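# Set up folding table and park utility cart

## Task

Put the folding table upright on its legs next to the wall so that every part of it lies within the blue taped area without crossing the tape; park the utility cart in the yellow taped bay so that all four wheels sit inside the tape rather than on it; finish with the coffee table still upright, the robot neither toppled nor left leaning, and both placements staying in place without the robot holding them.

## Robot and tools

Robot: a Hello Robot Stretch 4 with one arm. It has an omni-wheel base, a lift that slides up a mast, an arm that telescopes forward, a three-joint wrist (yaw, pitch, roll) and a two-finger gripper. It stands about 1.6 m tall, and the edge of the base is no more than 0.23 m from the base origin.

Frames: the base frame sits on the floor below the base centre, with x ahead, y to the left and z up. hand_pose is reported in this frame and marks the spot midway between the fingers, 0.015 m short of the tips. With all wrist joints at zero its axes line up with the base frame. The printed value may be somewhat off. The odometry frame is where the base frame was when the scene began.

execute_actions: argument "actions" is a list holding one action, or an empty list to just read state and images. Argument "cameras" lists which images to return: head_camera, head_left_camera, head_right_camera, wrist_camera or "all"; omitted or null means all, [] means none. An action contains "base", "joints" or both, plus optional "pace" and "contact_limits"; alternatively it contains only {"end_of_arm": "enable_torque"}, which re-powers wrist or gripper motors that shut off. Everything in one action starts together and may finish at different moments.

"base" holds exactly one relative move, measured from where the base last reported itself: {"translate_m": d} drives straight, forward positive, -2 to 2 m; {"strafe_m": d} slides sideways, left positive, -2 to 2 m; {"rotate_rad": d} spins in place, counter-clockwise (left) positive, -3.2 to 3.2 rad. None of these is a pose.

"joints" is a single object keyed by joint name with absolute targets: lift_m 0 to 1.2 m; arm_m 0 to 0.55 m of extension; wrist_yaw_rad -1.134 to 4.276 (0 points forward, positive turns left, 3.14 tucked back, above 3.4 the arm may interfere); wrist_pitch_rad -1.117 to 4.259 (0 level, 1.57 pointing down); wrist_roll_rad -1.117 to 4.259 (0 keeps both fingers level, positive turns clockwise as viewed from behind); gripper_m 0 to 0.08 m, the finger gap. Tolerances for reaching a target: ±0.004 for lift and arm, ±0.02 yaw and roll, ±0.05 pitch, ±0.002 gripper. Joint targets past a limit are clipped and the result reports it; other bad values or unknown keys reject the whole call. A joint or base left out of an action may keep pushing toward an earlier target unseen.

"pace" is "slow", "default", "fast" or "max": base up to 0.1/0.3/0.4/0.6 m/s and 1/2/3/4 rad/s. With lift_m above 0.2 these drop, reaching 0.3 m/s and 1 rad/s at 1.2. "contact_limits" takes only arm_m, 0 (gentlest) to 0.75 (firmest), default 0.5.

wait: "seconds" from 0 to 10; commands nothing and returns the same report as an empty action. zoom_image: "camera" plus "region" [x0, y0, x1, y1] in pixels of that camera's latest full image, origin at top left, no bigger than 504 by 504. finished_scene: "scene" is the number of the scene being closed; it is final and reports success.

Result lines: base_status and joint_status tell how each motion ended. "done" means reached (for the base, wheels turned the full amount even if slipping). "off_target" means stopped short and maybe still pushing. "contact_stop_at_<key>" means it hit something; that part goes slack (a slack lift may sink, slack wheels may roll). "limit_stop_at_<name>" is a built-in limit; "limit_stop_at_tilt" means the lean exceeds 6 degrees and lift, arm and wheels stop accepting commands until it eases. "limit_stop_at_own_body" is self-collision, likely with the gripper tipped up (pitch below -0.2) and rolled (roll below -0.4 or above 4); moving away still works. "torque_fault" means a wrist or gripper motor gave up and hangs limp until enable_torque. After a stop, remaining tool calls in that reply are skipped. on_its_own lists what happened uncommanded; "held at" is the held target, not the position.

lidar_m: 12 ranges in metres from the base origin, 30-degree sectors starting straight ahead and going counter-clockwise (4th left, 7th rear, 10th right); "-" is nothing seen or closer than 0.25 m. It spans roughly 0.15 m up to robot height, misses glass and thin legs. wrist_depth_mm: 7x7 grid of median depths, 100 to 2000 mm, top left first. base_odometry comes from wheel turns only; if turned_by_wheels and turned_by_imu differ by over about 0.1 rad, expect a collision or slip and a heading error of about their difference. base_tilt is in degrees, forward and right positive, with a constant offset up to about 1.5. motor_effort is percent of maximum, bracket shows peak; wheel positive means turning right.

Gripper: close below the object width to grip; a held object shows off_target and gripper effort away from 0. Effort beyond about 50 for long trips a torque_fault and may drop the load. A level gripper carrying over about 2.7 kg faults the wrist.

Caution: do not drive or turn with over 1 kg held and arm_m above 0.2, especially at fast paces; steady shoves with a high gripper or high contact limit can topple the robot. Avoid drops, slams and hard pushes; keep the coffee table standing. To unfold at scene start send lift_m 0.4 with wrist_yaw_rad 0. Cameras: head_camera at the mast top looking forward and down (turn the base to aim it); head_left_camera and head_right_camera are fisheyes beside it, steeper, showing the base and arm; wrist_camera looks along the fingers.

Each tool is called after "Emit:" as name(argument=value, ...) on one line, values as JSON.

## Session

Emit:
execute_actions(actions=[])

Scene clock: 0.00 s.
base_odometry: x=+0.000 y=+0.000 heading=+0.000 (m, m, rad; odometry frame)
turned_by_wheels: +0.000 (rad since the last result)
turned_by_imu: +0.000 (rad since the last result)
base_tilt: forward=-0.2 right=+0.3 (deg)
lidar_m: 1.58 1.40 1.33 1.75 1.69 1.14 0.85 0.86 0.89 0.83 0.79 0.85
base_status: not commanded
joint_positions: lift_m=+0.176 arm_m=+0.001 wrist_yaw_rad=+3.066 wrist_pitch_rad=+0.005 wrist_roll_rad=+0.002 gripper_m=+0.040
joint_status: not commanded
motor_effort: lift_m=+20 arm_m=-1 wrist_yaw_rad=+1 wrist_pitch_rad=-8 wrist_roll_rad=+0 gripper_m=-2 wheel_0=+0 wheel_1=+0 wheel_2=+0 (%)
hand_pose: x=-0.0339 y=+0.1032 z=+0.3532 quat_wxyz=(+0.038, -0.002, +0.001, +0.999) (m; base frame)
wrist_depth_mm: - 143 1042 1229 1430 1708 1499 / - 142 1060 1205 1430 1708 1499 / - 140 1025 1205 1397 1661 1499 / 116 141 1025 1205 1397 1708 1499 / 809 904 1025 1182 1397 1708 1464 / 831 917 1025 1182 1366 1499 1464 / 809 854 122 976 103 1008 991
pictures: head_camera, head_left_camera, head_right_camera, wrist_camera
camera_calibration (this result's frames):
wrist_camera: T_world_to_cam=[[0.108696, 0.994074, -0.00146667, -0.101992], [-0.00331508, -0.00111292, -0.999994, 0.408509], [-0.99407, 0.1087, 0.00317447, 0.103514], [0, 0, 0, 1]] pos_world=[0.11534, 0.0905898, 0.408028]
Images, in order (width x height): head_camera 420x560, head_left_camera 420x672, head_right_camera 420x672, wrist_camera 616x392.

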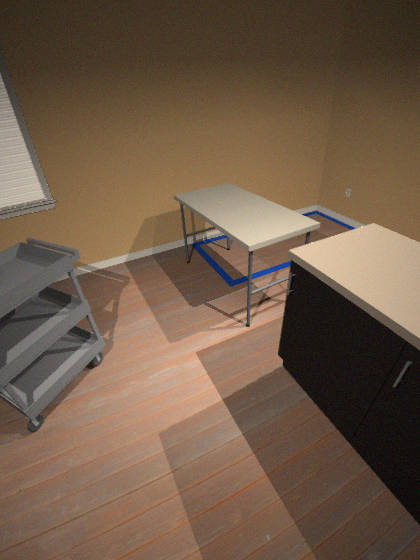

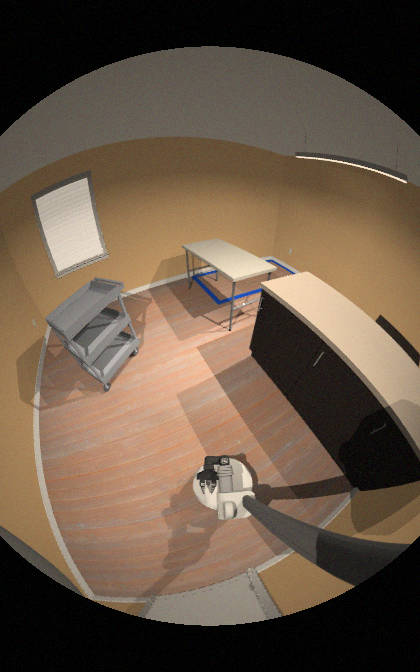

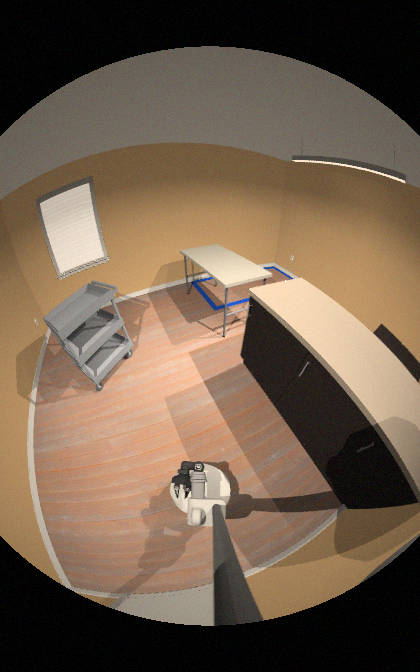

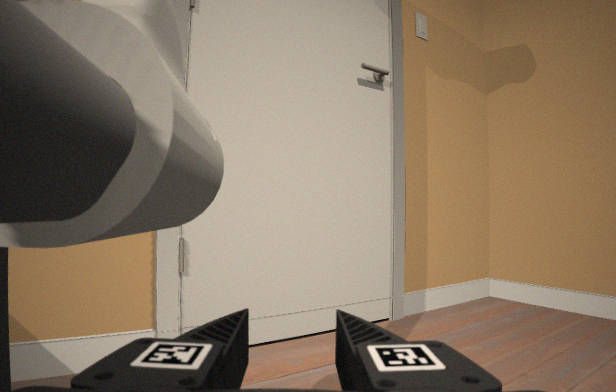

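Emit:
execute_actions(actions=[{"base":{"translate_m":1.35},"pace":"fast","joints":{"lift_m":0.134}}], cameras=[])

Emit:
execute_actions(actions=[{"base":{"rotate_rad":-0.8}}], cameras=["head_left_camera"])

Scene clock: 8.73 s.
base_odometry: x=+1.350 y=+0.000 heading=+0.000 (m, m, rad; odometry frame)
turned_by_wheels: +0.000 (rad since the last result)
turned_by_imu: -0.002 (rad since the last result)
base_tilt: forward=-0.2 right=+0.2 (deg)
lidar_m: 0.38 1.18 1.76 0.78 0.97 2.45 2.14 0.76 0.36 0.42 0.36 0.28
base_status: done
joint_positions: lift_m=+0.134 arm_m=+0.001 wrist_yaw_rad=+3.066 wrist_pitch_rad=+0.005 wrist_roll_rad=+0.002 gripper_m=+0.040
joint_status: all done
motor_effort: lift_m=+17(18) arm_m=-1(1) wrist_yaw_rad=-1(1) wrist_pitch_rad=-8(8) wrist_roll_rad=+1(1) gripper_m=-1(0) wheel_0=-2(6) wheel_1=-2(7) wheel_2=+1(12) (%)
hand_pose: x=-0.0339 y=+0.1032 z=+0.3115 quat_wxyz=(+0.038, -0.002, +0.001, +0.999) (m; base frame)
wrist_depth_mm: - 143 - - - - - / - 142 - - - - - / - 140 - - - - - / 116 141 - - - - 1983 / 1808 - - - - - - / 1229 1308 1397 1397 1397 1366 1308 / 866 866 122 866 103 917 891
pictures: none
No camera images: the call's "cameras" was empty. Leave "cameras" out to get every camera's image.

Scene clock: 10.27 s.
base_odometry: x=+1.350 y=+0.000 heading=-0.800 (m, m, rad; odometry frame)
turned_by_wheels: -0.800 (rad since the last result)
turned_by_imu: -0.794 (rad since the last result)
base_tilt: forward=-0.2 right=+0.3 (deg)
lidar_m: 0.27 0.32 0.57 1.66 0.78 0.81 2.29 2.34 2.08 0.43 0.35 0.57
base_status: done
joint_positions: lift_m=+0.134 arm_m=+0.001 wrist_yaw_rad=+3.066 wrist_pitch_rad=+0.005 wrist_roll_rad=+0.002 gripper_m=+0.040
joint_status: not commanded
motor_effort: lift_m=+17(17) arm_m=-1(1) wrist_yaw_rad=+0(1) wrist_pitch_rad=-8(9) wrist_roll_rad=+1(1) gripper_m=-1(0) wheel_0=+0(4) wheel_1=+0(7) wheel_2=-1(5) (%)
hand_pose: x=-0.0339 y=+0.1032 z=+0.3115 quat_wxyz=(+0.038, -0.002, +0.001, +0.999) (m; base frame)
wrist_depth_mm: - 143 - - - 820 866 / - 142 - - 1205 1098 - / - 140 - - - 842 - / 116 141 - - - - - / 1921 - - - 1430 1499 - / 1281 1336 1366 1366 1255 798 878 / 842 878 122 866 103 820 878
pictures: head_left_camera
Images, in order (width x height): head_left_camera 420x672.

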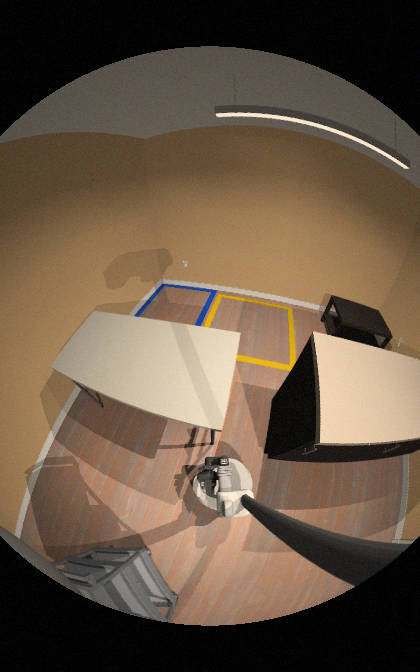

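Emit:
execute_actions(actions=[{"base":{"strafe_m":0.08}}], cameras=[])

Emit:
execute_actions(actions=[{"base":{"translate_m":0.8},"pace":"slow"}], cameras=["head_left_camera"])

Scene clock: 16.73 s.
base_odometry: x=+1.408 y=+0.056 heading=-0.800 (m, m, rad; odometry frame)
turned_by_wheels: +0.000 (rad since the last result)
turned_by_imu: -0.002 (rad since the last result)
base_tilt: forward=-0.2 right=+0.2 (deg)
lidar_m: 0.28 0.32 0.54 1.58 0.77 0.71 1.13 2.43 2.15 0.46 0.42 0.77
base_status: done
joint_positions: lift_m=+0.134 arm_m=+0.001 wrist_yaw_rad=+3.066 wrist_pitch_rad=+0.005 wrist_roll_rad=+0.002 gripper_m=+0.040
joint_status: not commanded
motor_effort: lift_m=+17(17) arm_m=-1(2) wrist_yaw_rad=+0(0) wrist_pitch_rad=-9(9) wrist_roll_rad=+0(2) gripper_m=+0(1) wheel_0=+2(8) wheel_1=-2(8) wheel_2=+0(0) (%)
hand_pose: x=-0.0339 y=+0.1032 z=+0.3115 quat_wxyz=(+0.038, -0.002, +0.001, +0.999) (m; base frame)
wrist_depth_mm: - 143 - - 991 820 904 / - 142 - - 1160 1025 - / - 140 - - - 788 - / 116 141 - - - 1078 - / 1863 - - - 1430 1205 - / 1255 1308 1366 1281 1008 778 917 / 842 891 122 866 103 842 878
pictures: none
No camera images: the call's "cameras" was empty. Leave "cameras" out to get every camera's image.

action 0: "base": translate_m = 0.8 would last too long for one action: at the pace "slow" translate_m can be at most 0.766 in either direction: name a faster pace, or command the rest in another action

Emit:
execute_actions(actions=[{"base":{"translate_m":0.15},"pace":"slow"}], cameras=[])

Emit:
execute_actions(actions=[{"base":{"translate_m":0.6}}], cameras=["head_left_camera"])

Scene clock: 25.03 s.
base_odometry: x=+1.512 y=-0.052 heading=-0.800 (m, m, rad; odometry frame)
turned_by_wheels: +0.000 (rad since the last result)
turned_by_imu: -0.002 (rad since the last result)
base_tilt: forward=-0.2 right=+0.3 (deg)
lidar_m: 0.25 0.25 0.36 1.51 1.08 0.83 1.22 2.49 2.22 0.40 0.47 0.25
base_status: done
joint_positions: lift_m=+0.134 arm_m=+0.001 wrist_yaw_rad=+3.066 wrist_pitch_rad=+0.005 wrist_roll_rad=+0.002 gripper_m=+0.040
joint_status: not commanded
motor_effort: lift_m=+17(17) arm_m=-1(1) wrist_yaw_rad=+2(1) wrist_pitch_rad=-9(9) wrist_roll_rad=+1(1) gripper_m=-1(0) wheel_0=+2(4) wheel_1=+2(2) wheel_2=-6(5) (%)
hand_pose: x=-0.0339 y=+0.1032 z=+0.3115 quat_wxyz=(+0.038, -0.002, +0.001, +0.999) (m; base frame)
wrist_depth_mm: - 143 - - - 991 - / - 142 - - 1182 1118 - / - 140 - - 1618 - - / 116 141 - - 1618 - - / 1921 - - - 1576 - - / 1255 1308 1366 1397 1008 1078 1308 / 854 866 122 866 103 904 891
pictures: none
No camera images: the call's "cameras" was empty. Leave "cameras" out to get every camera's image.

Scene clock: 28.50 s.
base_odometry: x=+1.930 y=-0.482 heading=-0.800 (m, m, rad; odometry frame)
turned_by_wheels: +0.000 (rad since the last result)
turned_by_imu: -0.002 (rad since the last result)
base_tilt: forward=-0.2 right=+0.2 (deg)
lidar_m: 0.25 0.25 0.25 0.25 1.63 1.36 1.57 0.65 0.55 0.26 0.25 0.25
base_status: done
joint_positions: lift_m=+0.134 arm_m=+0.001 wrist_yaw_rad=+3.066 wrist_pitch_rad=+0.005 wrist_roll_rad=+0.002 gripper_m=+0.040
joint_status: not commanded
motor_effort: lift_m=+17(17) arm_m=-1(1) wrist_yaw_rad=+0(1) wrist_pitch_rad=-9(8) wrist_roll_rad=+0(2) gripper_m=-1(1) wheel_0=+4(7) wheel_1=-4(3) wheel_2=+0(13) (%)
hand_pose: x=-0.0339 y=+0.1032 z=+0.3115 quat_wxyz=(+0.038, -0.002, +0.001, +0.999) (m; base frame)
wrist_depth_mm: - 143 - - - - - / - 142 - - - - - / - 140 - - - - - / 116 140 - - 1921 - - / 1921 - - - 1661 - - / 1255 1336 1366 1430 1430 1366 1366 / 854 866 122 854 103 904 904
pictures: head_left_camera
Images, in order (width x height): head_left_camera 420x672.

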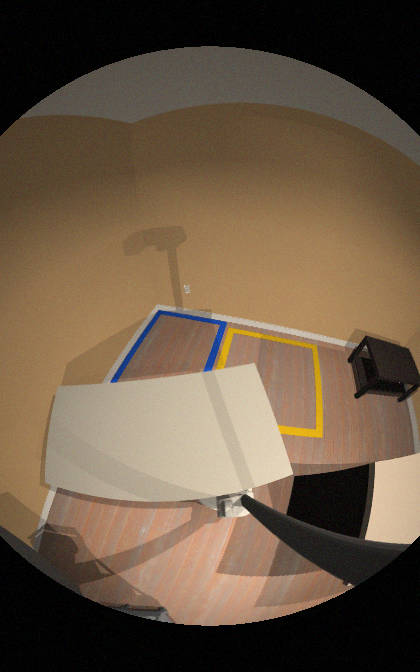

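Emit:
execute_actions(actions=[{"base":{"translate_m":-0.22}}], cameras=[])

Emit:
execute_actions(actions=[{"base":{"strafe_m":-0.22}}], cameras=["head_left_camera"])

Emit:
execute_actions(actions=[{"base":{"translate_m":0.5},"pace":"slow"}], cameras=["head_left_camera"])

Scene clock: 42.80 s.
base_odometry: x=+1.777 y=-0.324 heading=-0.800 (m, m, rad; odometry frame)
turned_by_wheels: +0.000 (rad since the last result)
turned_by_imu: -0.001 (rad since the last result)
base_tilt: forward=-0.2 right=+0.2 (deg)
lidar_m: 0.25 0.25 0.27 0.55 1.71 1.16 1.46 2.61 0.49 0.51 0.36 0.26
base_status: done
joint_positions: lift_m=+0.134 arm_m=+0.001 wrist_yaw_rad=+3.066 wrist_pitch_rad=+0.005 wrist_roll_rad=+0.002 gripper_m=+0.040
joint_status: not commanded
motor_effort: lift_m=+17(17) arm_m=-1(1) wrist_yaw_rad=+1(0) wrist_pitch_rad=-9(9) wrist_roll_rad=+1(1) gripper_m=+0(0) wheel_0=+0(5) wheel_1=+1(5) wheel_2=+0(9) (%)
hand_pose: x=-0.0339 y=+0.1032 z=+0.3115 quat_wxyz=(+0.038, -0.002, +0.001, +0.999) (m; base frame)
wrist_depth_mm: - 143 - - - - - / - 142 - - 1397 - - / - 140 - - - - - / 115 141 - - 1983 - - / 1983 - - - 1464 - - / 1281 1336 1366 1397 1397 1397 1336 / 842 878 122 854 103 917 878
pictures: none
No camera images: the call's "cameras" was empty. Leave "cameras" out to get every camera's image.

Scene clock: 44.83 s.
base_odometry: x=+1.619 y=-0.477 heading=-0.800 (m, m, rad; odometry frame)
turned_by_wheels: +0.000 (rad since the last result)
turned_by_imu: +0.000 (rad since the last result)
base_tilt: forward=-0.1 right=+0.3 (deg)
lidar_m: 0.25 0.25 0.32 0.63 1.94 1.28 2.81 0.33 0.28 0.26 0.34 1.90
base_status: done
joint_positions: lift_m=+0.134 arm_m=+0.001 wrist_yaw_rad=+3.066 wrist_pitch_rad=+0.005 wrist_roll_rad=+0.002 gripper_m=+0.040
joint_status: not commanded
motor_effort: lift_m=+17(17) arm_m=-1(1) wrist_yaw_rad=-1(2) wrist_pitch_rad=-9(9) wrist_roll_rad=+2(1) gripper_m=-1(1) wheel_0=-1(8) wheel_1=+0(9) wheel_2=+1(0) (%)
hand_pose: x=-0.0339 y=+0.1032 z=+0.3115 quat_wxyz=(+0.038, -0.002, +0.001, +0.999) (m; base frame)
wrist_depth_mm: - 143 - - - - - / - 142 - - - 1499 - / - 140 - - - - - / 116 141 - - 1863 - - / 421 - - - 1921 1863 - / 1042 1336 1397 1430 1430 1397 1336 / 831 866 122 866 103 904 866
pictures: head_left_camera
Images, in order (width x height): head_left_camera 420x672.

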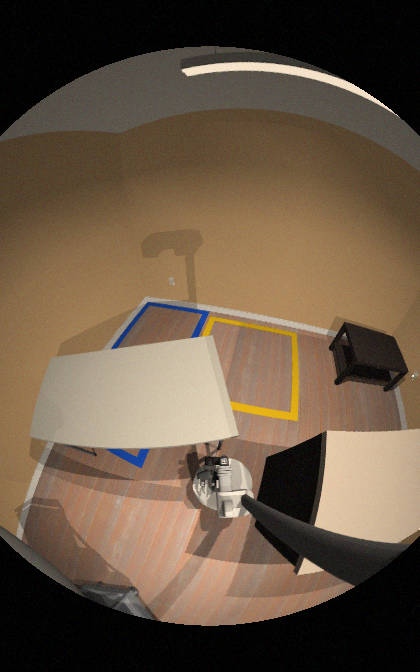

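Scene clock: 51.13 s.
base_odometry: x=+1.967 y=-0.836 heading=-0.800 (m, m, rad; odometry frame)
turned_by_wheels: +0.000 (rad since the last result)
turned_by_imu: -0.002 (rad since the last result)
base_tilt: forward=-0.2 right=+0.3 (deg)
lidar_m: 0.25 0.25 0.25 0.25 0.69 1.70 0.81 0.51 0.48 1.33 1.42 1.41
base_status: done
joint_positions: lift_m=+0.134 arm_m=+0.001 wrist_yaw_rad=+3.066 wrist_pitch_rad=+0.005 wrist_roll_rad=+0.002 gripper_m=+0.040
joint_status: not commanded
motor_effort: lift_m=+17(17) arm_m=-1(1) wrist_yaw_rad=-1(0) wrist_pitch_rad=-9(8) wrist_roll_rad=+0(1) gripper_m=-2(1) wheel_0=+5(6) wheel_1=+2(5) wheel_2=-4(7) (%)
hand_pose: x=-0.0339 y=+0.1032 z=+0.3115 quat_wxyz=(+0.038, -0.002, +0.001, +0.999) (m; base frame)
wrist_depth_mm: - 143 - - - - - / - 142 - - - - - / - 140 - - - - - / 116 141 - - - - - / 569 788 - - - - - / 621 831 1397 1430 1430 1397 1366 / 634 707 122 878 103 917 904
pictures: head_left_camera
Images, in order (width x height): head_left_camera 420x672.

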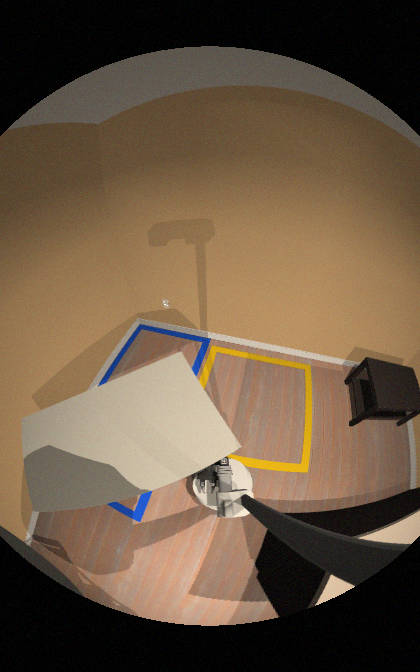

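Emit:
execute_actions(actions=[{"base":{"translate_m":0.4}}], cameras=["head_left_camera"])

Emit:
execute_actions(actions=[{"base":{"strafe_m":-0.3}}], cameras=[])

Emit:
execute_actions(actions=[{"base":{"rotate_rad":0.9}}], cameras=["head_left_camera"])

Scene clock: 59.50 s.
base_odometry: x=+2.246 y=-1.123 heading=-0.800 (m, m, rad; odometry frame)
turned_by_wheels: +0.000 (rad since the last result)
turned_by_imu: -0.001 (rad since the last result)
base_tilt: forward=-0.2 right=+0.2 (deg)
lidar_m: 0.25 0.25 0.25 0.25 0.25 2.12 1.06 0.80 1.25 1.31 1.19 1.04
base_status: done
joint_positions: lift_m=+0.134 arm_m=+0.001 wrist_yaw_rad=+3.066 wrist_pitch_rad=+0.005 wrist_roll_rad=+0.002 gripper_m=+0.040
joint_status: not commanded
motor_effort: lift_m=+17(17) arm_m=-1(1) wrist_yaw_rad=+1(1) wrist_pitch_rad=-8(9) wrist_roll_rad=+1(1) gripper_m=-1(0) wheel_0=+4(9) wheel_1=+1(4) wheel_2=+0(12) (%)
hand_pose: x=-0.0339 y=+0.1032 z=+0.3115 quat_wxyz=(+0.038, -0.002, +0.001, +0.999) (m; base frame)
wrist_depth_mm: - 143 - - - - 699 / - 142 - - - - - / - 140 - - - - - / 116 141 - - - - - / 798 976 - - - - - / 798 1008 1336 1397 1397 1397 1308 / 788 854 122 866 103 904 891
pictures: head_left_camera
Images, in order (width x height): head_left_camera 420x672.

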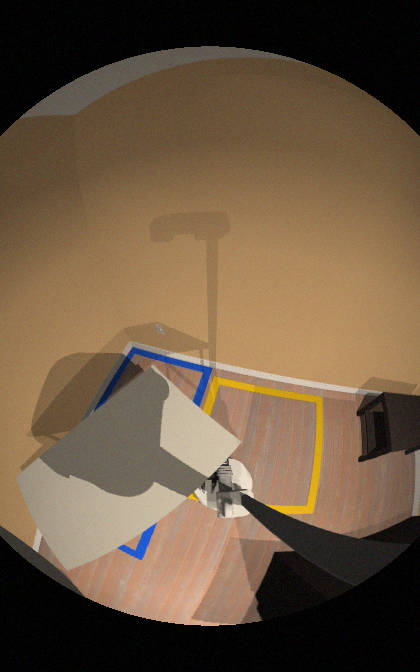

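Scene clock: 61.83 s.
base_odometry: x=+2.030 y=-1.332 heading=-0.800 (m, m, rad; odometry frame)
turned_by_wheels: +0.000 (rad since the last result)
turned_by_imu: +0.001 (rad since the last result)
base_tilt: forward=-0.1 right=+0.3 (deg)
lidar_m: 0.95 1.14 0.31 0.37 0.66 2.22 0.69 0.78 1.49 0.99 1.07 0.92
base_status: done
joint_positions: lift_m=+0.134 arm_m=+0.001 wrist_yaw_rad=+3.066 wrist_pitch_rad=+0.005 wrist_roll_rad=+0.002 gripper_m=+0.040
joint_status: not commanded
motor_effort: lift_m=+17(17) arm_m=-2(2) wrist_yaw_rad=+1(1) wrist_pitch_rad=-9(9) wrist_roll_rad=+3(2) gripper_m=-1(0) wheel_0=-1(11) wheel_1=+2(6) wheel_2=+1(2) (%)
hand_pose: x=-0.0339 y=+0.1032 z=+0.3115 quat_wxyz=(+0.038, -0.002, +0.001, +0.999) (m; base frame)
wrist_depth_mm: - 143 904 - - - - / - 142 917 - - - - / - 140 931 - - - - / 116 141 960 - - - - / 904 854 931 - - - - / 917 854 866 1397 1397 1397 1336 / 854 854 122 866 103 904 891
pictures: none
No camera images: the call's "cameras" was empty. Leave "cameras" out to get every camera's image.

Scene clock: 63.47 s.
base_odometry: x=+2.030 y=-1.332 heading=+0.100 (m, m, rad; odometry frame)
turned_by_wheels: +0.900 (rad since the last result)
turned_by_imu: +0.893 (rad since the last result)
base_tilt: forward=-0.1 right=+0.3 (deg)
lidar_m: 0.30 0.36 0.53 2.21 0.72 0.74 1.12 0.99 1.11 0.96 0.94 1.06
base_status: done
joint_positions: lift_m=+0.134 arm_m=+0.001 wrist_yaw_rad=+3.066 wrist_pitch_rad=+0.005 wrist_roll_rad=+0.002 gripper_m=+0.040
joint_status: not commanded
motor_effort: lift_m=+17(17) arm_m=-1(1) wrist_yaw_rad=+1(0) wrist_pitch_rad=-9(9) wrist_roll_rad=+1(1) gripper_m=-1(0) wheel_0=-1(6) wheel_1=+1(5) wheel_2=+1(7) (%)
hand_pose: x=-0.0339 y=+0.1032 z=+0.3115 quat_wxyz=(+0.038, -0.002, +0.001, +0.999) (m; base frame)
wrist_depth_mm: - 143 - - 960 715 768 / - 142 - 1618 960 715 759 / - 140 - 1464 946 707 741 / 116 141 - 1430 946 707 750 / 931 1983 - 1430 946 707 741 / 1098 1336 1366 1229 891 699 741 / 854 866 122 866 103 683 732
pictures: head_left_camera
Images, in order (width x height): head_left_camera 420x672.

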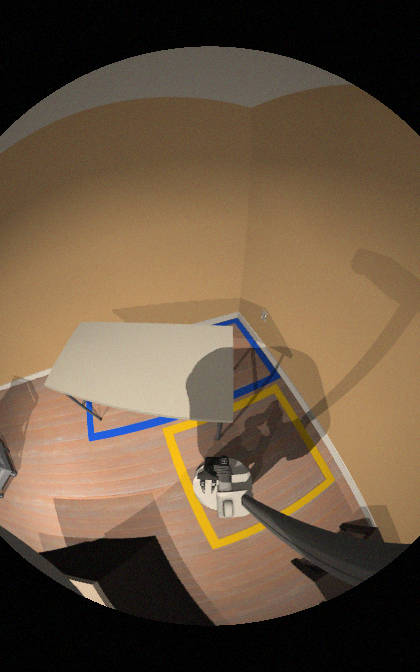

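Emit:
execute_actions(actions=[{"base":{"translate_m":0.65},"pace":"slow"}], cameras=["head_left_camera"])

Emit:
execute_actions(actions=[{"base":{"translate_m":-0.4}}], cameras=[])

Emit:
execute_actions(actions=[{"base":{"rotate_rad":0.42}}], cameras=["head_left_camera","head_camera"])

Scene clock: 86.27 s.
base_odometry: x=+2.677 y=-1.267 heading=+0.101 (m, m, rad; odometry frame)
turned_by_wheels: +0.000 (rad since the last result)
turned_by_imu: -0.003 (rad since the last result)
base_tilt: forward=-0.2 right=+0.3 (deg)
lidar_m: 0.25 0.25 0.25 0.32 2.44 1.25 1.57 1.60 0.91 0.72 0.73 0.80
base_status: done
joint_positions: lift_m=+0.134 arm_m=+0.001 wrist_yaw_rad=+3.066 wrist_pitch_rad=+0.005 wrist_roll_rad=+0.002 gripper_m=+0.040
joint_status: not commanded
motor_effort: lift_m=+17(17) arm_m=-1(1) wrist_yaw_rad=+1(0) wrist_pitch_rad=-9(9) wrist_roll_rad=+2(0) gripper_m=-1(1) wheel_0=+3(7) wheel_1=+3(6) wheel_2=-4(7) (%)
hand_pose: x=-0.0339 y=+0.1032 z=+0.3115 quat_wxyz=(+0.038, -0.002, +0.001, +0.999) (m; base frame)
wrist_depth_mm: - 143 - - - - - / - 142 - - 1464 - - / - 140 - - 1397 1537 - / 116 141 - 1921 1430 1537 - / 1708 - - - 1430 1537 - / 1229 1336 1366 1430 1366 1366 1336 / 842 866 122 878 103 904 904
pictures: head_left_camera
Images, in order (width x height): head_left_camera 420x672.

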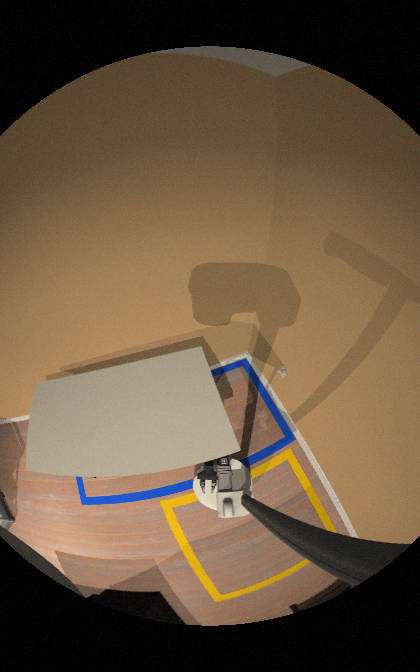

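Scene clock: 89.10 s.
base_odometry: x=+2.279 y=-1.307 heading=+0.101 (m, m, rad; odometry frame)
turned_by_wheels: +0.000 (rad since the last result)
turned_by_imu: -0.001 (rad since the last result)
base_tilt: forward=-0.2 right=+0.2 (deg)
lidar_m: 0.53 0.54 0.64 1.11 1.23 0.91 1.32 1.21 1.06 0.86 0.86 0.97
base_status: done
joint_positions: lift_m=+0.134 arm_m=+0.001 wrist_yaw_rad=+3.066 wrist_pitch_rad=+0.005 wrist_roll_rad=+0.002 gripper_m=+0.040
joint_status: not commanded
motor_effort: lift_m=+17(17) arm_m=-1(2) wrist_yaw_rad=+1(0) wrist_pitch_rad=-9(8) wrist_roll_rad=+1(2) gripper_m=-1(1) wheel_0=+1(5) wheel_1=-1(5) wheel_2=+0(9) (%)
hand_pose: x=-0.0339 y=+0.1032 z=+0.3115 quat_wxyz=(+0.038, -0.002, +0.001, +0.999) (m; base frame)
wrist_depth_mm: - 143 - - - 1078 - / - 142 - - 1118 991 - / - 140 - 1661 1098 1008 1182 / 116 141 - 1708 1098 991 1160 / 1138 - - 1618 1098 976 1182 / 1182 1281 1397 1430 1025 991 1118 / 866 866 122 866 104 904 878
pictures: none
No camera images: the call's "cameras" was empty. Leave "cameras" out to get every camera's image.

Scene clock: 90.30 s.
base_odometry: x=+2.279 y=-1.307 heading=+0.521 (m, m, rad; odometry frame)
turned_by_wheels: +0.420 (rad since the last result)
turned_by_imu: +0.416 (rad since the last result)
base_tilt: forward=-0.1 right=+0.3 (deg)
lidar_m: 0.54 0.60 0.93 2.26 0.90 1.14 1.22 1.17 0.87 0.85 0.93 0.53
base_status: done
joint_positions: lift_m=+0.134 arm_m=+0.001 wrist_yaw_rad=+3.066 wrist_pitch_rad=+0.005 wrist_roll_rad=+0.002 gripper_m=+0.040
joint_status: not commanded
motor_effort: lift_m=+17(17) arm_m=-2(1) wrist_yaw_rad=+0(0) wrist_pitch_rad=-8(9) wrist_roll_rad=-1(1) gripper_m=+0(1) wheel_0=-1(4) wheel_1=+0(6) wheel_2=+0(5) (%)
hand_pose: x=-0.0339 y=+0.1032 z=+0.3115 quat_wxyz=(+0.038, -0.002, +0.001, +0.999) (m; base frame)
wrist_depth_mm: - 143 - - - - 878 / - 142 - - - 1255 866 / - 140 - - - 1281 891 / 116 141 1366 - - 1229 891 / 1255 1464 - - - 1229 878 / 1205 1336 1336 1430 1397 1160 878 / 842 878 122 878 104 904 831
pictures: head_camera, head_left_camera
Images, in order (width x height): head_camera 420x560, head_left_camera 420x672.

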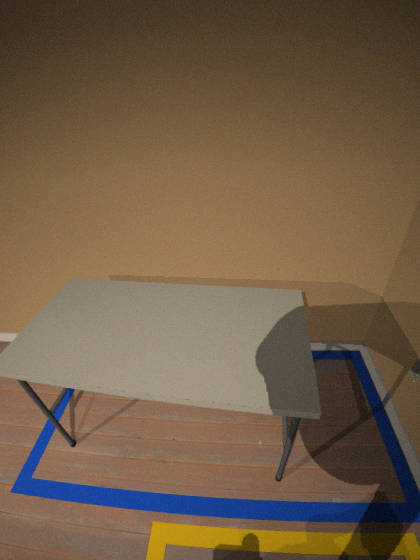

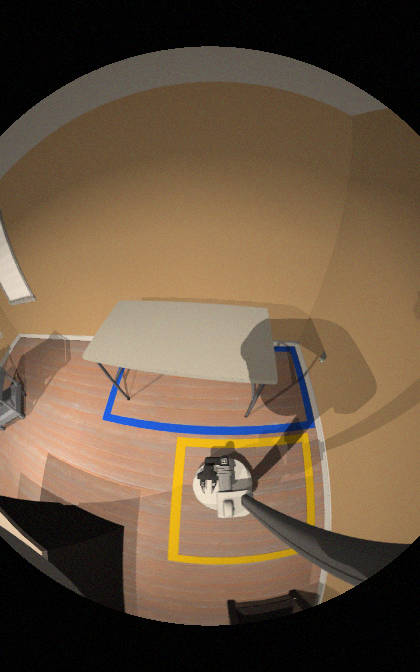

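Emit:
execute_actions(actions=[{"base":{"strafe_m":1.17},"pace":"fast"}], cameras=[])

Emit:
execute_actions(actions=[{"base":{"translate_m":0.78},"pace":"fast"}], cameras=["head_right_camera"])

Emit:
execute_actions(actions=[{"base":{"strafe_m":-0.27},"pace":"slow"}], cameras=[])

Emit:
execute_actions(actions=[{"base":{"strafe_m":0.5}}], cameras=["head_right_camera"])

Emit:
execute_actions(actions=[{"base":{"translate_m":-0.75},"pace":"fast","joints":{"lift_m":1.05,"wrist_yaw_rad":0,"wrist_pitch_rad":1.57,"wrist_roll_rad":1.57,"gripper_m":0}}], cameras=["head_right_camera"])

Emit:
execute_actions(actions=[{"base":{"rotate_rad":1.57}}], cameras=["head_left_camera","head_camera"])

Scene clock: 107.13 s.
base_odometry: x=+1.697 y=-0.292 heading=+0.521 (m, m, rad; odometry frame)
turned_by_wheels: +0.000 (rad since the last result)
turned_by_imu: -0.006 (rad since the last result)
base_tilt: forward=-0.2 right=+0.4 (deg)
lidar_m: 1.48 1.58 1.11 1.12 2.86 0.42 0.43 0.45 1.76 2.03 0.92 0.73
base_status: done
joint_positions: lift_m=+0.134 arm_m=+0.001 wrist_yaw_rad=+3.066 wrist_pitch_rad=+0.005 wrist_roll_rad=+0.002 gripper_m=+0.040
joint_status: not commanded
motor_effort: lift_m=+17(17) arm_m=-1(2) wrist_yaw_rad=+1(1) wrist_pitch_rad=-9(9) wrist_roll_rad=+1(2) gripper_m=-1(1) wheel_0=+0(9) wheel_1=-1(11) wheel_2=+0(0) (%)
hand_pose: x=-0.0339 y=+0.1032 z=+0.3115 quat_wxyz=(+0.038, -0.002, +0.001, +0.999) (m; base frame)
wrist_depth_mm: - 143 569 569 - - - / - 142 564 564 - - - / - 140 564 564 - - - / 115 141 559 559 - - - / 544 544 554 559 - - - / 539 544 549 549 1397 1366 1308 / 539 539 122 549 103 917 891
pictures: none
No camera images: the call's "cameras" was empty. Leave "cameras" out to get every camera's image.

Scene clock: 110.43 s.
base_odometry: x=+2.374 y=+0.096 heading=+0.520 (m, m, rad; odometry frame)
turned_by_wheels: +0.000 (rad since the last result)
turned_by_imu: -0.001 (rad since the last result)
base_tilt: forward=-0.2 right=+0.3 (deg)
lidar_m: 0.69 0.75 1.10 1.22 1.17 3.09 1.19 1.29 0.27 0.25 0.29 0.45
base_status: done
joint_positions: lift_m=+0.134 arm_m=+0.001 wrist_yaw_rad=+3.066 wrist_pitch_rad=+0.005 wrist_roll_rad=+0.002 gripper_m=+0.040
joint_status: not commanded
motor_effort: lift_m=+17(17) arm_m=-1(1) wrist_yaw_rad=+1(0) wrist_pitch_rad=-9(8) wrist_roll_rad=+0(1) gripper_m=-1(1) wheel_0=-2(6) wheel_1=-2(6) wheel_2=-1(12) (%)
hand_pose: x=-0.0339 y=+0.1032 z=+0.3115 quat_wxyz=(+0.038, -0.002, +0.001, +0.999) (m; base frame)
wrist_depth_mm: - 143 - - - - - / - 142 1397 - - - - / - 140 1336 - - - - / 116 141 1308 - - - - / 1921 1366 1366 - - - - / 1255 1281 1308 1430 1397 1366 1366 / 831 854 122 866 103 904 891
pictures: head_right_camera
Images, in order (width x height): head_right_camera 420x672.

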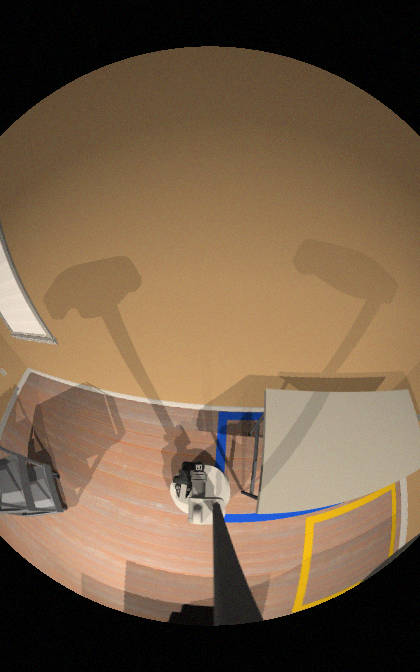

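Scene clock: 114.27 s.
base_odometry: x=+2.508 y=-0.138 heading=+0.520 (m, m, rad; odometry frame)
turned_by_wheels: +0.000 (rad since the last result)
turned_by_imu: -0.002 (rad since the last result)
base_tilt: forward=-0.2 right=+0.3 (deg)
lidar_m: 0.66 0.74 1.07 1.46 1.41 1.25 1.21 2.24 0.25 0.25 0.25 0.28
base_status: done
joint_positions: lift_m=+0.134 arm_m=+0.001 wrist_yaw_rad=+3.066 wrist_pitch_rad=+0.005 wrist_roll_rad=+0.002 gripper_m=+0.040
joint_status: not commanded
motor_effort: lift_m=+17(17) arm_m=-2(1) wrist_yaw_rad=+1(1) wrist_pitch_rad=-9(9) wrist_roll_rad=+2(0) gripper_m=-1(1) wheel_0=+4(7) wheel_1=-6(7) wheel_2=-2(4) (%)
hand_pose: x=-0.0339 y=+0.1032 z=+0.3115 quat_wxyz=(+0.038, -0.002, +0.001, +0.999) (m; base frame)
wrist_depth_mm: - 143 - - - - - / - 142 1430 1397 - - - / - 140 1397 1366 - - - / 115 141 1366 1397 - - - / 1863 - 1366 1366 - - - / 1229 1308 1366 1366 1397 1397 1308 / 854 866 122 866 103 904 891
pictures: none
No camera images: the call's "cameras" was empty. Leave "cameras" out to get every camera's image.

Scene clock: 117.27 s.
base_odometry: x=+2.259 y=+0.296 heading=+0.520 (m, m, rad; odometry frame)
turned_by_wheels: +0.000 (rad since the last result)
turned_by_imu: -0.002 (rad since the last result)
base_tilt: forward=-0.2 right=+0.3 (deg)
lidar_m: 0.71 0.77 1.12 1.01 0.96 3.08 1.21 1.27 2.39 0.64 0.70 0.74
base_status: done
joint_positions: lift_m=+0.134 arm_m=+0.001 wrist_yaw_rad=+3.066 wrist_pitch_rad=+0.005 wrist_roll_rad=+0.002 gripper_m=+0.040
joint_status: not commanded
motor_effort: lift_m=+17(17) arm_m=-1(1) wrist_yaw_rad=+1(0) wrist_pitch_rad=-9(9) wrist_roll_rad=+1(0) gripper_m=-1(1) wheel_0=+2(8) wheel_1=+0(10) wheel_2=-1(2) (%)
hand_pose: x=-0.0339 y=+0.1032 z=+0.3115 quat_wxyz=(+0.038, -0.002, +0.001, +0.999) (m; base frame)
wrist_depth_mm: - 143 - - - - - / - 142 1336 - - - - / - 140 1336 - - - - / 116 140 1366 - - - - / 1308 1308 1336 - - - - / 1229 1308 1336 1397 1397 1366 1366 / 854 878 122 866 103 904 891
pictures: head_right_camera
Images, in order (width x height): head_right_camera 420x672.

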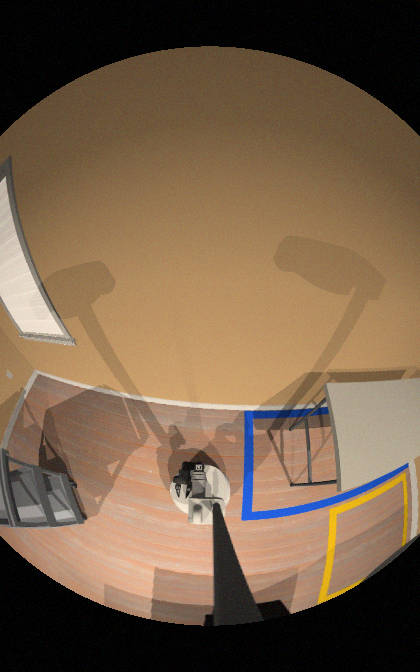

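Scene clock: 120.63 s.
base_odometry: x=+1.608 y=-0.077 heading=+0.520 (m, m, rad; odometry frame)
turned_by_wheels: +0.000 (rad since the last result)
turned_by_imu: -0.001 (rad since the last result)
base_tilt: forward=-0.2 right=+0.3 (deg)
lidar_m: 1.46 1.57 0.88 0.93 2.61 2.32 0.44 0.45 0.71 2.26 0.94 0.95
base_status: done
joint_positions: lift_m=+1.050 arm_m=+0.001 wrist_yaw_rad=+0.000 wrist_pitch_rad=+1.570 wrist_roll_rad=+1.570 gripper_m=+0.000
joint_status: all done
motor_effort: lift_m=+22(23) arm_m=-1(2) wrist_yaw_rad=+0(6) wrist_pitch_rad=+0(7) wrist_roll_rad=+1(7) gripper_m=-2(0) wheel_0=+0(6) wheel_1=+2(7) wheel_2=+1(12) (%)
hand_pose: x=+0.1717 y=-0.0874 z=+1.0153 quat_wxyz=(+0.500, +0.500, +0.500, -0.500) (m; base frame)
wrist_depth_mm: 1182 1182 1205 1205 1205 1229 960 / 1182 1182 1182 1205 1205 1229 891 / 1182 1205 1205 1205 1205 1229 891 / 1182 1160 1205 1182 1205 1205 891 / 1138 1182 1182 976 960 539 334 / 1138 1160 1182 960 960 1182 1205 / 1138 1160 110 112 1182 1160 1205
pictures: head_right_camera
Images, in order (width x height): head_right_camera 420x672.

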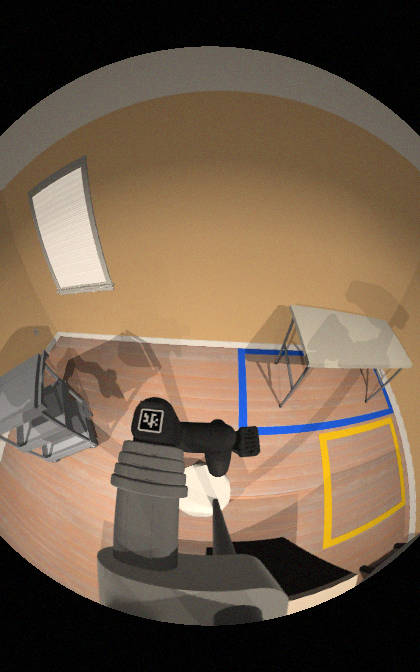

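Scene clock: 123.00 s.
base_odometry: x=+1.608 y=-0.077 heading=+2.090 (m, m, rad; odometry frame)
turned_by_wheels: +1.570 (rad since the last result)
turned_by_imu: +1.557 (rad since the last result)
base_tilt: forward=-0.2 right=+0.2 (deg)
lidar_m: 0.93 2.59 2.30 0.44 0.47 0.70 2.25 0.94 0.98 1.47 1.57 0.87
base_status: done
joint_positions: lift_m=+1.050 arm_m=+0.001 wrist_yaw_rad=+0.000 wrist_pitch_rad=+1.570 wrist_roll_rad=+1.570 gripper_m=+0.000
joint_status: not commanded
motor_effort: lift_m=+22(23) arm_m=-1(2) wrist_yaw_rad=+0(0) wrist_pitch_rad=-1(0) wrist_roll_rad=+2(3) gripper_m=-3(2) wheel_0=-2(5) wheel_1=+0(6) wheel_2=+1(5) (%)
hand_pose: x=+0.1718 y=-0.0874 z=+1.0153 quat_wxyz=(+0.500, +0.500, +0.500, -0.500) (m; base frame)
wrist_depth_mm: 1160 1205 1205 1182 1205 1229 1229 / 1160 1182 1182 1182 1205 1205 1229 / 1182 1182 1205 1205 1205 1229 1229 / 1138 1160 1160 1205 1205 1229 1205 / 1160 1138 1182 946 960 539 332 / 1118 1138 1182 946 976 1205 1182 / 1160 1160 110 113 1182 1160 1160
pictures: head_camera, head_left_camera
Images, in order (width x height): head_camera 420x560, head_left_camera 420x672.

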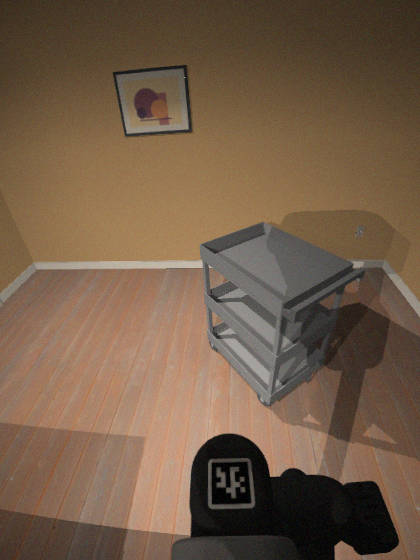

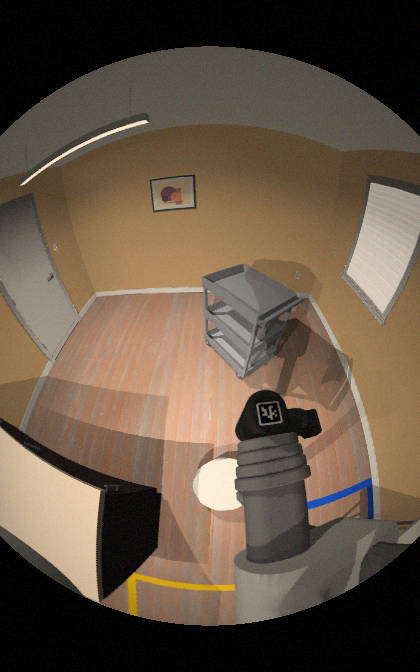

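Emit:
execute_actions(actions=[{"base":{"rotate_rad":-0.16},"joints":{"arm_m":0.33}}], cameras=[])

Emit:
execute_actions(actions=[{"base":{"translate_m":0.56}}], cameras=["wrist_camera","head_left_camera"])

Scene clock: 131.47 s.
base_odometry: x=+1.608 y=-0.077 heading=+1.930 (m, m, rad; odometry frame)
turned_by_wheels: -0.160 (rad since the last result)
turned_by_imu: -0.160 (rad since the last result)
base_tilt: forward=-0.1 right=+0.3 (deg)
lidar_m: 0.88 2.46 2.41 0.47 0.46 0.60 2.26 1.09 0.93 1.46 1.51 1.04
base_status: done
joint_positions: lift_m=+1.050 arm_m=+0.329 wrist_yaw_rad=+0.000 wrist_pitch_rad=+1.570 wrist_roll_rad=+1.570 gripper_m=+0.000
joint_status: all done
motor_effort: lift_m=+22(22) arm_m=+4(4) wrist_yaw_rad=-1(0) wrist_pitch_rad=+1(1) wrist_roll_rad=+3(2) gripper_m=-4(2) wheel_0=+0(3) wheel_1=+0(6) wheel_2=+1(4) (%)
hand_pose: x=+0.5004 y=-0.0874 z=+1.0153 quat_wxyz=(+0.501, +0.500, +0.500, -0.499) (m; base frame)
wrist_depth_mm: 1182 1205 1205 1229 1229 1229 1255 / 1160 1182 1182 1205 1205 1205 1205 / 1025 1205 1160 1182 1182 1205 1205 / 683 1182 1182 1160 1182 1229 1205 / 668 1160 1160 1182 1098 976 991 / 991 1138 1160 1160 1160 976 1205 / 1160 1138 110 113 1138 1182 1205
pictures: none
No camera images: the call's "cameras" was empty. Leave "cameras" out to get every camera's image.

Scene clock: 134.83 s.
base_odometry: x=+1.411 y=+0.448 heading=+1.930 (m, m, rad; odometry frame)
turned_by_wheels: +0.000 (rad since the last result)
turned_by_imu: -0.001 (rad since the last result)
base_tilt: forward=-0.1 right=+0.3 (deg)
lidar_m: 0.35 0.67 2.45 2.29 0.96 0.78 2.83 1.36 1.53 1.41 1.43 0.33
base_status: done
joint_positions: lift_m=+1.050 arm_m=+0.329 wrist_yaw_rad=+0.000 wrist_pitch_rad=+1.570 wrist_roll_rad=+1.570 gripper_m=+0.000
joint_status: not commanded
motor_effort: lift_m=+22(22) arm_m=+4(4) wrist_yaw_rad=+0(0) wrist_pitch_rad=+1(2) wrist_roll_rad=+2(2) gripper_m=-3(3) wheel_0=+2(6) wheel_1=+0(6) wheel_2=+2(9) (%)
hand_pose: x=+0.5004 y=-0.0874 z=+1.0153 quat_wxyz=(+0.501, +0.500, +0.500, -0.499) (m; base frame)
wrist_depth_mm: 370 375 373 322 1229 1229 1229 / 370 373 377 377 1205 1182 1255 / 366 370 373 375 322 1229 1229 / 364 368 370 375 373 991 1255 / 362 364 368 368 373 960 976 / 359 364 366 370 357 960 1182 / 355 359 110 113 1160 1182 1205
pictures: head_left_camera, wrist_camera
camera_calibration (this result's frames):
wrist_camera: T_world_to_cam=[[-0.99948, -0.00216491, 0.0321605, 0.46373], [-0.00241469, 0.999967, -0.00772986, 0.151785], [-0.0321427, -0.0078035, -0.999453, 1.17969], [0, 0, 0, 1]] pos_world=[0.501774, -0.141571, 1.1653]
Images, in order (width x height): head_left_camera 420x672, wrist_camera 616x392.

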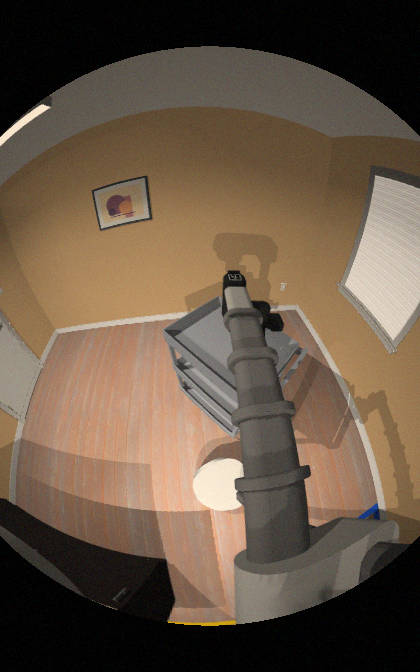

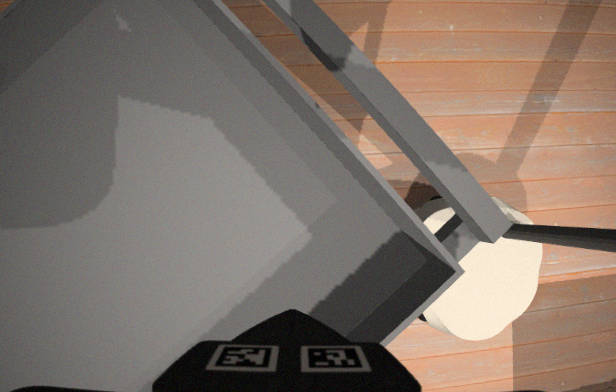

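Emit:
execute_actions(actions=[{"joints":{"lift_m":0.86}}], cameras=[])

Emit:
execute_actions(actions=[{"joints":{"arm_m":0.2},"base":{"rotate_rad":0.12},"pace":"slow"}], cameras=[])

Emit:
execute_actions(actions=[{"base":{"translate_m":-1.2}}], cameras=["head_left_camera"])

Scene clock: 146.53 s.
base_odometry: x=+1.411 y=+0.448 heading=+1.930 (m, m, rad; odometry frame)
turned_by_wheels: +0.000 (rad since the last result)
turned_by_imu: -0.001 (rad since the last result)
base_tilt: forward=-0.2 right=+0.3 (deg)
lidar_m: 0.38 0.67 2.44 2.30 0.95 0.79 2.83 1.37 1.52 1.41 1.45 0.32
base_status: not commanded
joint_positions: lift_m=+0.860 arm_m=+0.329 wrist_yaw_rad=+0.000 wrist_pitch_rad=+1.570 wrist_roll_rad=+1.570 gripper_m=+0.000
joint_status: all done
motor_effort: lift_m=+16(21) arm_m=+4(4) wrist_yaw_rad=+0(0) wrist_pitch_rad=+0(0) wrist_roll_rad=+1(2) gripper_m=-2(3) wheel_0=+1(2) wheel_1=+0(0) wheel_2=+1(2) (%)
hand_pose: x=+0.5004 y=-0.0874 z=+0.8258 quat_wxyz=(+0.501, +0.500, +0.500, -0.499) (m; base frame)
wrist_depth_mm: 181 182 183 183 126 1008 - / 179 181 183 184 150 1008 - / 178 180 181 182 183 129 1025 / 178 179 180 181 183 158 - / 176 178 179 180 182 183 - / 176 176 177 179 180 182 178 / 175 176 110 113 179 180 -
pictures: none
No camera images: the call's "cameras" was empty. Leave "cameras" out to get every camera's image.

Scene clock: 149.10 s.
base_odometry: x=+1.411 y=+0.448 heading=+2.050 (m, m, rad; odometry frame)
turned_by_wheels: +0.120 (rad since the last result)
turned_by_imu: +0.118 (rad since the last result)
base_tilt: forward=-0.2 right=+0.3 (deg)
lidar_m: 0.33 0.78 2.38 2.19 0.82 0.81 2.23 1.35 1.46 1.41 0.63 0.27
base_status: done
joint_positions: lift_m=+0.860 arm_m=+0.201 wrist_yaw_rad=+0.002 wrist_pitch_rad=+1.566 wrist_roll_rad=+1.570 gripper_m=+0.000
joint_status: all done
motor_effort: lift_m=+16(16) arm_m=-6(9) wrist_yaw_rad=-5(10) wrist_pitch_rad=+10(25) wrist_roll_rad=+1(4) gripper_m=-2(3) wheel_0=-4(7) wheel_1=-1(4) wheel_2=+1(4) (%)
hand_pose: x=+0.3731 y=-0.0874 z=+0.8258 quat_wxyz=(+0.502, +0.500, +0.500, -0.498) (m; base frame)
wrist_depth_mm: 183 185 186 138 1042 117 1042 / 183 184 185 180 1025 122 - / 181 183 183 183 137 991 - / 180 181 182 183 148 778 - / 179 180 181 182 183 139 - / 177 179 180 181 181 134 991 / 177 178 110 113 135 118 976
pictures: none
No camera images: the call's "cameras" was empty. Leave "cameras" out to get every camera's image.

Scene clock: 154.57 s.
base_odometry: x=+1.965 y=-0.617 heading=+2.050 (m, m, rad; odometry frame)
turned_by_wheels: +0.000 (rad since the last result)
turned_by_imu: +0.000 (rad since the last result)
base_tilt: forward=-0.2 right=+0.3 (deg)
lidar_m: 0.32 0.73 0.54 0.52 1.53 1.70 1.63 0.82 0.64 0.60 0.51 0.32
base_status: done
joint_positions: lift_m=+0.860 arm_m=+0.201 wrist_yaw_rad=+0.000 wrist_pitch_rad=+1.570 wrist_roll_rad=+1.570 gripper_m=+0.000
joint_status: not commanded
motor_effort: lift_m=+16(16) arm_m=-4(6) wrist_yaw_rad=+0(19) wrist_pitch_rad=-1(40) wrist_roll_rad=+3(2) gripper_m=-2(1) wheel_0=+0(9) wheel_1=+1(6) wheel_2=-1(15) (%)
hand_pose: x=+0.3718 y=-0.0874 z=+0.8258 quat_wxyz=(+0.501, +0.500, +0.500, -0.499) (m; base frame)
wrist_depth_mm: 183 183 186 1008 131 569 1060 / 182 183 185 185 1008 116 1025 / 181 181 182 184 1025 115 1008 / 179 181 182 182 991 115 991 / 179 180 181 182 768 114 580 / 177 178 180 181 148 116 1008 / 177 178 110 113 137 124 -
pictures: head_left_camera
Images, in order (width x height): head_left_camera 420x672.

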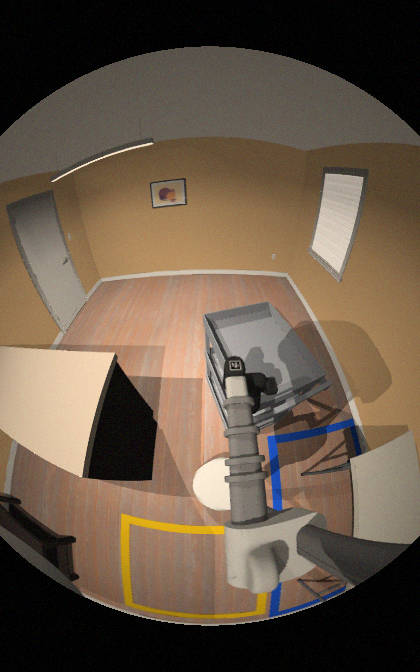

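Emit:
execute_actions(actions=[{"base":{"strafe_m":0.25},"pace":"slow"}], cameras=[])

Emit:
execute_actions(actions=[{"base":{"translate_m":-1.33}}], cameras=[])

Emit:
execute_actions(actions=[{"base":{"strafe_m":0.3},"pace":"slow"}], cameras=["head_left_camera","head_right_camera"])

Scene clock: 164.00 s.
base_odometry: x=+1.743 y=-0.732 heading=+2.050 (m, m, rad; odometry frame)
turned_by_wheels: +0.000 (rad since the last result)
turned_by_imu: -0.004 (rad since the last result)
base_tilt: forward=-0.1 right=+0.2 (deg)
lidar_m: 0.30 0.39 0.29 0.28 1.31 1.48 1.61 1.17 0.89 0.85 0.32 0.27
base_status: done
joint_positions: lift_m=+0.860 arm_m=+0.201 wrist_yaw_rad=-0.001 wrist_pitch_rad=+1.571 wrist_roll_rad=+1.570 gripper_m=+0.000
joint_status: not commanded
motor_effort: lift_m=+16(16) arm_m=-3(5) wrist_yaw_rad=+4(3) wrist_pitch_rad=-3(7) wrist_roll_rad=+2(1) gripper_m=-1(1) wheel_0=-2(8) wheel_1=+1(5) wheel_2=-2(3) (%)
hand_pose: x=+0.3715 y=-0.0874 z=+0.8258 quat_wxyz=(+0.500, +0.500, +0.500, -0.500) (m; base frame)
wrist_depth_mm: 183 184 186 186 189 151 - / 182 183 185 186 187 142 - / 181 182 183 184 186 1025 - / 180 180 182 183 184 759 - / 178 180 181 182 163 768 - / 169 178 180 180 145 768 - / 130 142 110 112 112 150 -
pictures: none
No camera images: the call's "cameras" was empty. Leave "cameras" out to get every camera's image.

Scene clock: 169.93 s.
base_odometry: x=+2.356 y=-1.913 heading=+2.050 (m, m, rad; odometry frame)
turned_by_wheels: +0.000 (rad since the last result)
turned_by_imu: +0.002 (rad since the last result)
base_tilt: forward=-0.1 right=+0.3 (deg)
lidar_m: 0.30 0.41 1.05 1.00 0.41 0.28 0.27 0.30 0.45 0.77 0.82 0.32
base_status: done
joint_positions: lift_m=+0.860 arm_m=+0.201 wrist_yaw_rad=+0.000 wrist_pitch_rad=+1.570 wrist_roll_rad=+1.570 gripper_m=+0.000
joint_status: not commanded
motor_effort: lift_m=+16(16) arm_m=-5(3) wrist_yaw_rad=+0(12) wrist_pitch_rad=-1(32) wrist_roll_rad=+2(0) gripper_m=+0(1) wheel_0=+1(9) wheel_1=+0(7) wheel_2=+0(13) (%)
hand_pose: x=+0.3717 y=-0.0874 z=+0.8258 quat_wxyz=(+0.500, +0.500, +0.500, -0.500) (m; base frame)
wrist_depth_mm: 991 113 114 1008 1025 1008 931 / 976 1008 113 114 1008 1008 946 / 124 504 1008 113 114 1008 946 / 179 126 508 976 113 114 917 / 178 179 125 436 768 114 530 / 176 178 180 127 146 138 866 / 176 177 110 107 111 768 878
pictures: none
No camera images: the call's "cameras" was empty. Leave "cameras" out to get every camera's image.

Scene clock: 174.07 s.
base_odometry: x=+2.090 y=-2.051 heading=+2.049 (m, m, rad; odometry frame)
turned_by_wheels: +0.000 (rad since the last result)
turned_by_imu: -0.003 (rad since the last result)
base_tilt: forward=-0.2 right=+0.3 (deg)
lidar_m: 0.34 0.55 0.77 0.74 0.40 0.27 0.26 0.29 0.42 1.08 0.29 0.28
base_status: done
joint_positions: lift_m=+0.860 arm_m=+0.201 wrist_yaw_rad=+0.001 wrist_pitch_rad=+1.570 wrist_roll_rad=+1.570 gripper_m=+0.000
joint_status: not commanded
motor_effort: lift_m=+16(16) arm_m=-4(4) wrist_yaw_rad=-2(6) wrist_pitch_rad=+1(7) wrist_roll_rad=+2(2) gripper_m=-1(2) wheel_0=-3(7) wheel_1=+0(7) wheel_2=-1(0) (%)
hand_pose: x=+0.3719 y=-0.0874 z=+0.8258 quat_wxyz=(+0.501, +0.500, +0.500, -0.499) (m; base frame)
wrist_depth_mm: 183 184 186 187 187 190 - / 182 183 185 186 187 189 190 / 180 181 183 185 186 187 163 / 179 181 181 183 185 172 - / 178 180 181 182 183 135 768 / 177 178 179 181 163 125 854 / 177 178 110 112 118 768 854
pictures: head_left_camera, head_right_camera
Images, in order (width x height): head_left_camera 420x672, head_right_camera 420x672.

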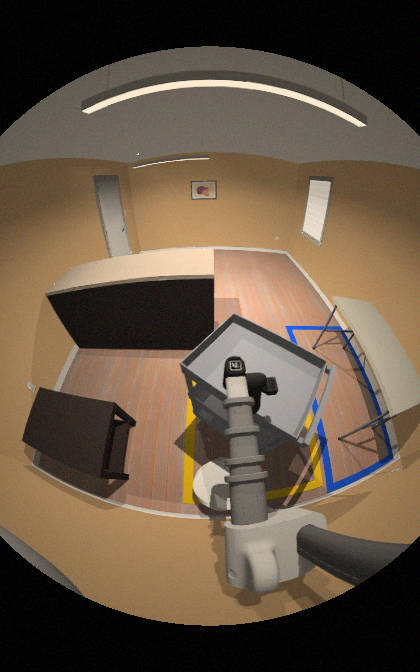

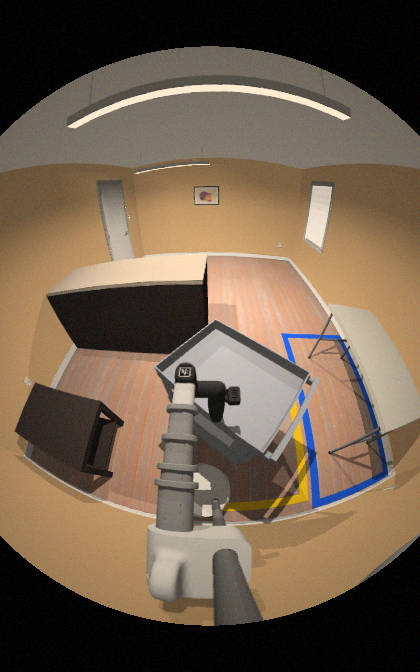

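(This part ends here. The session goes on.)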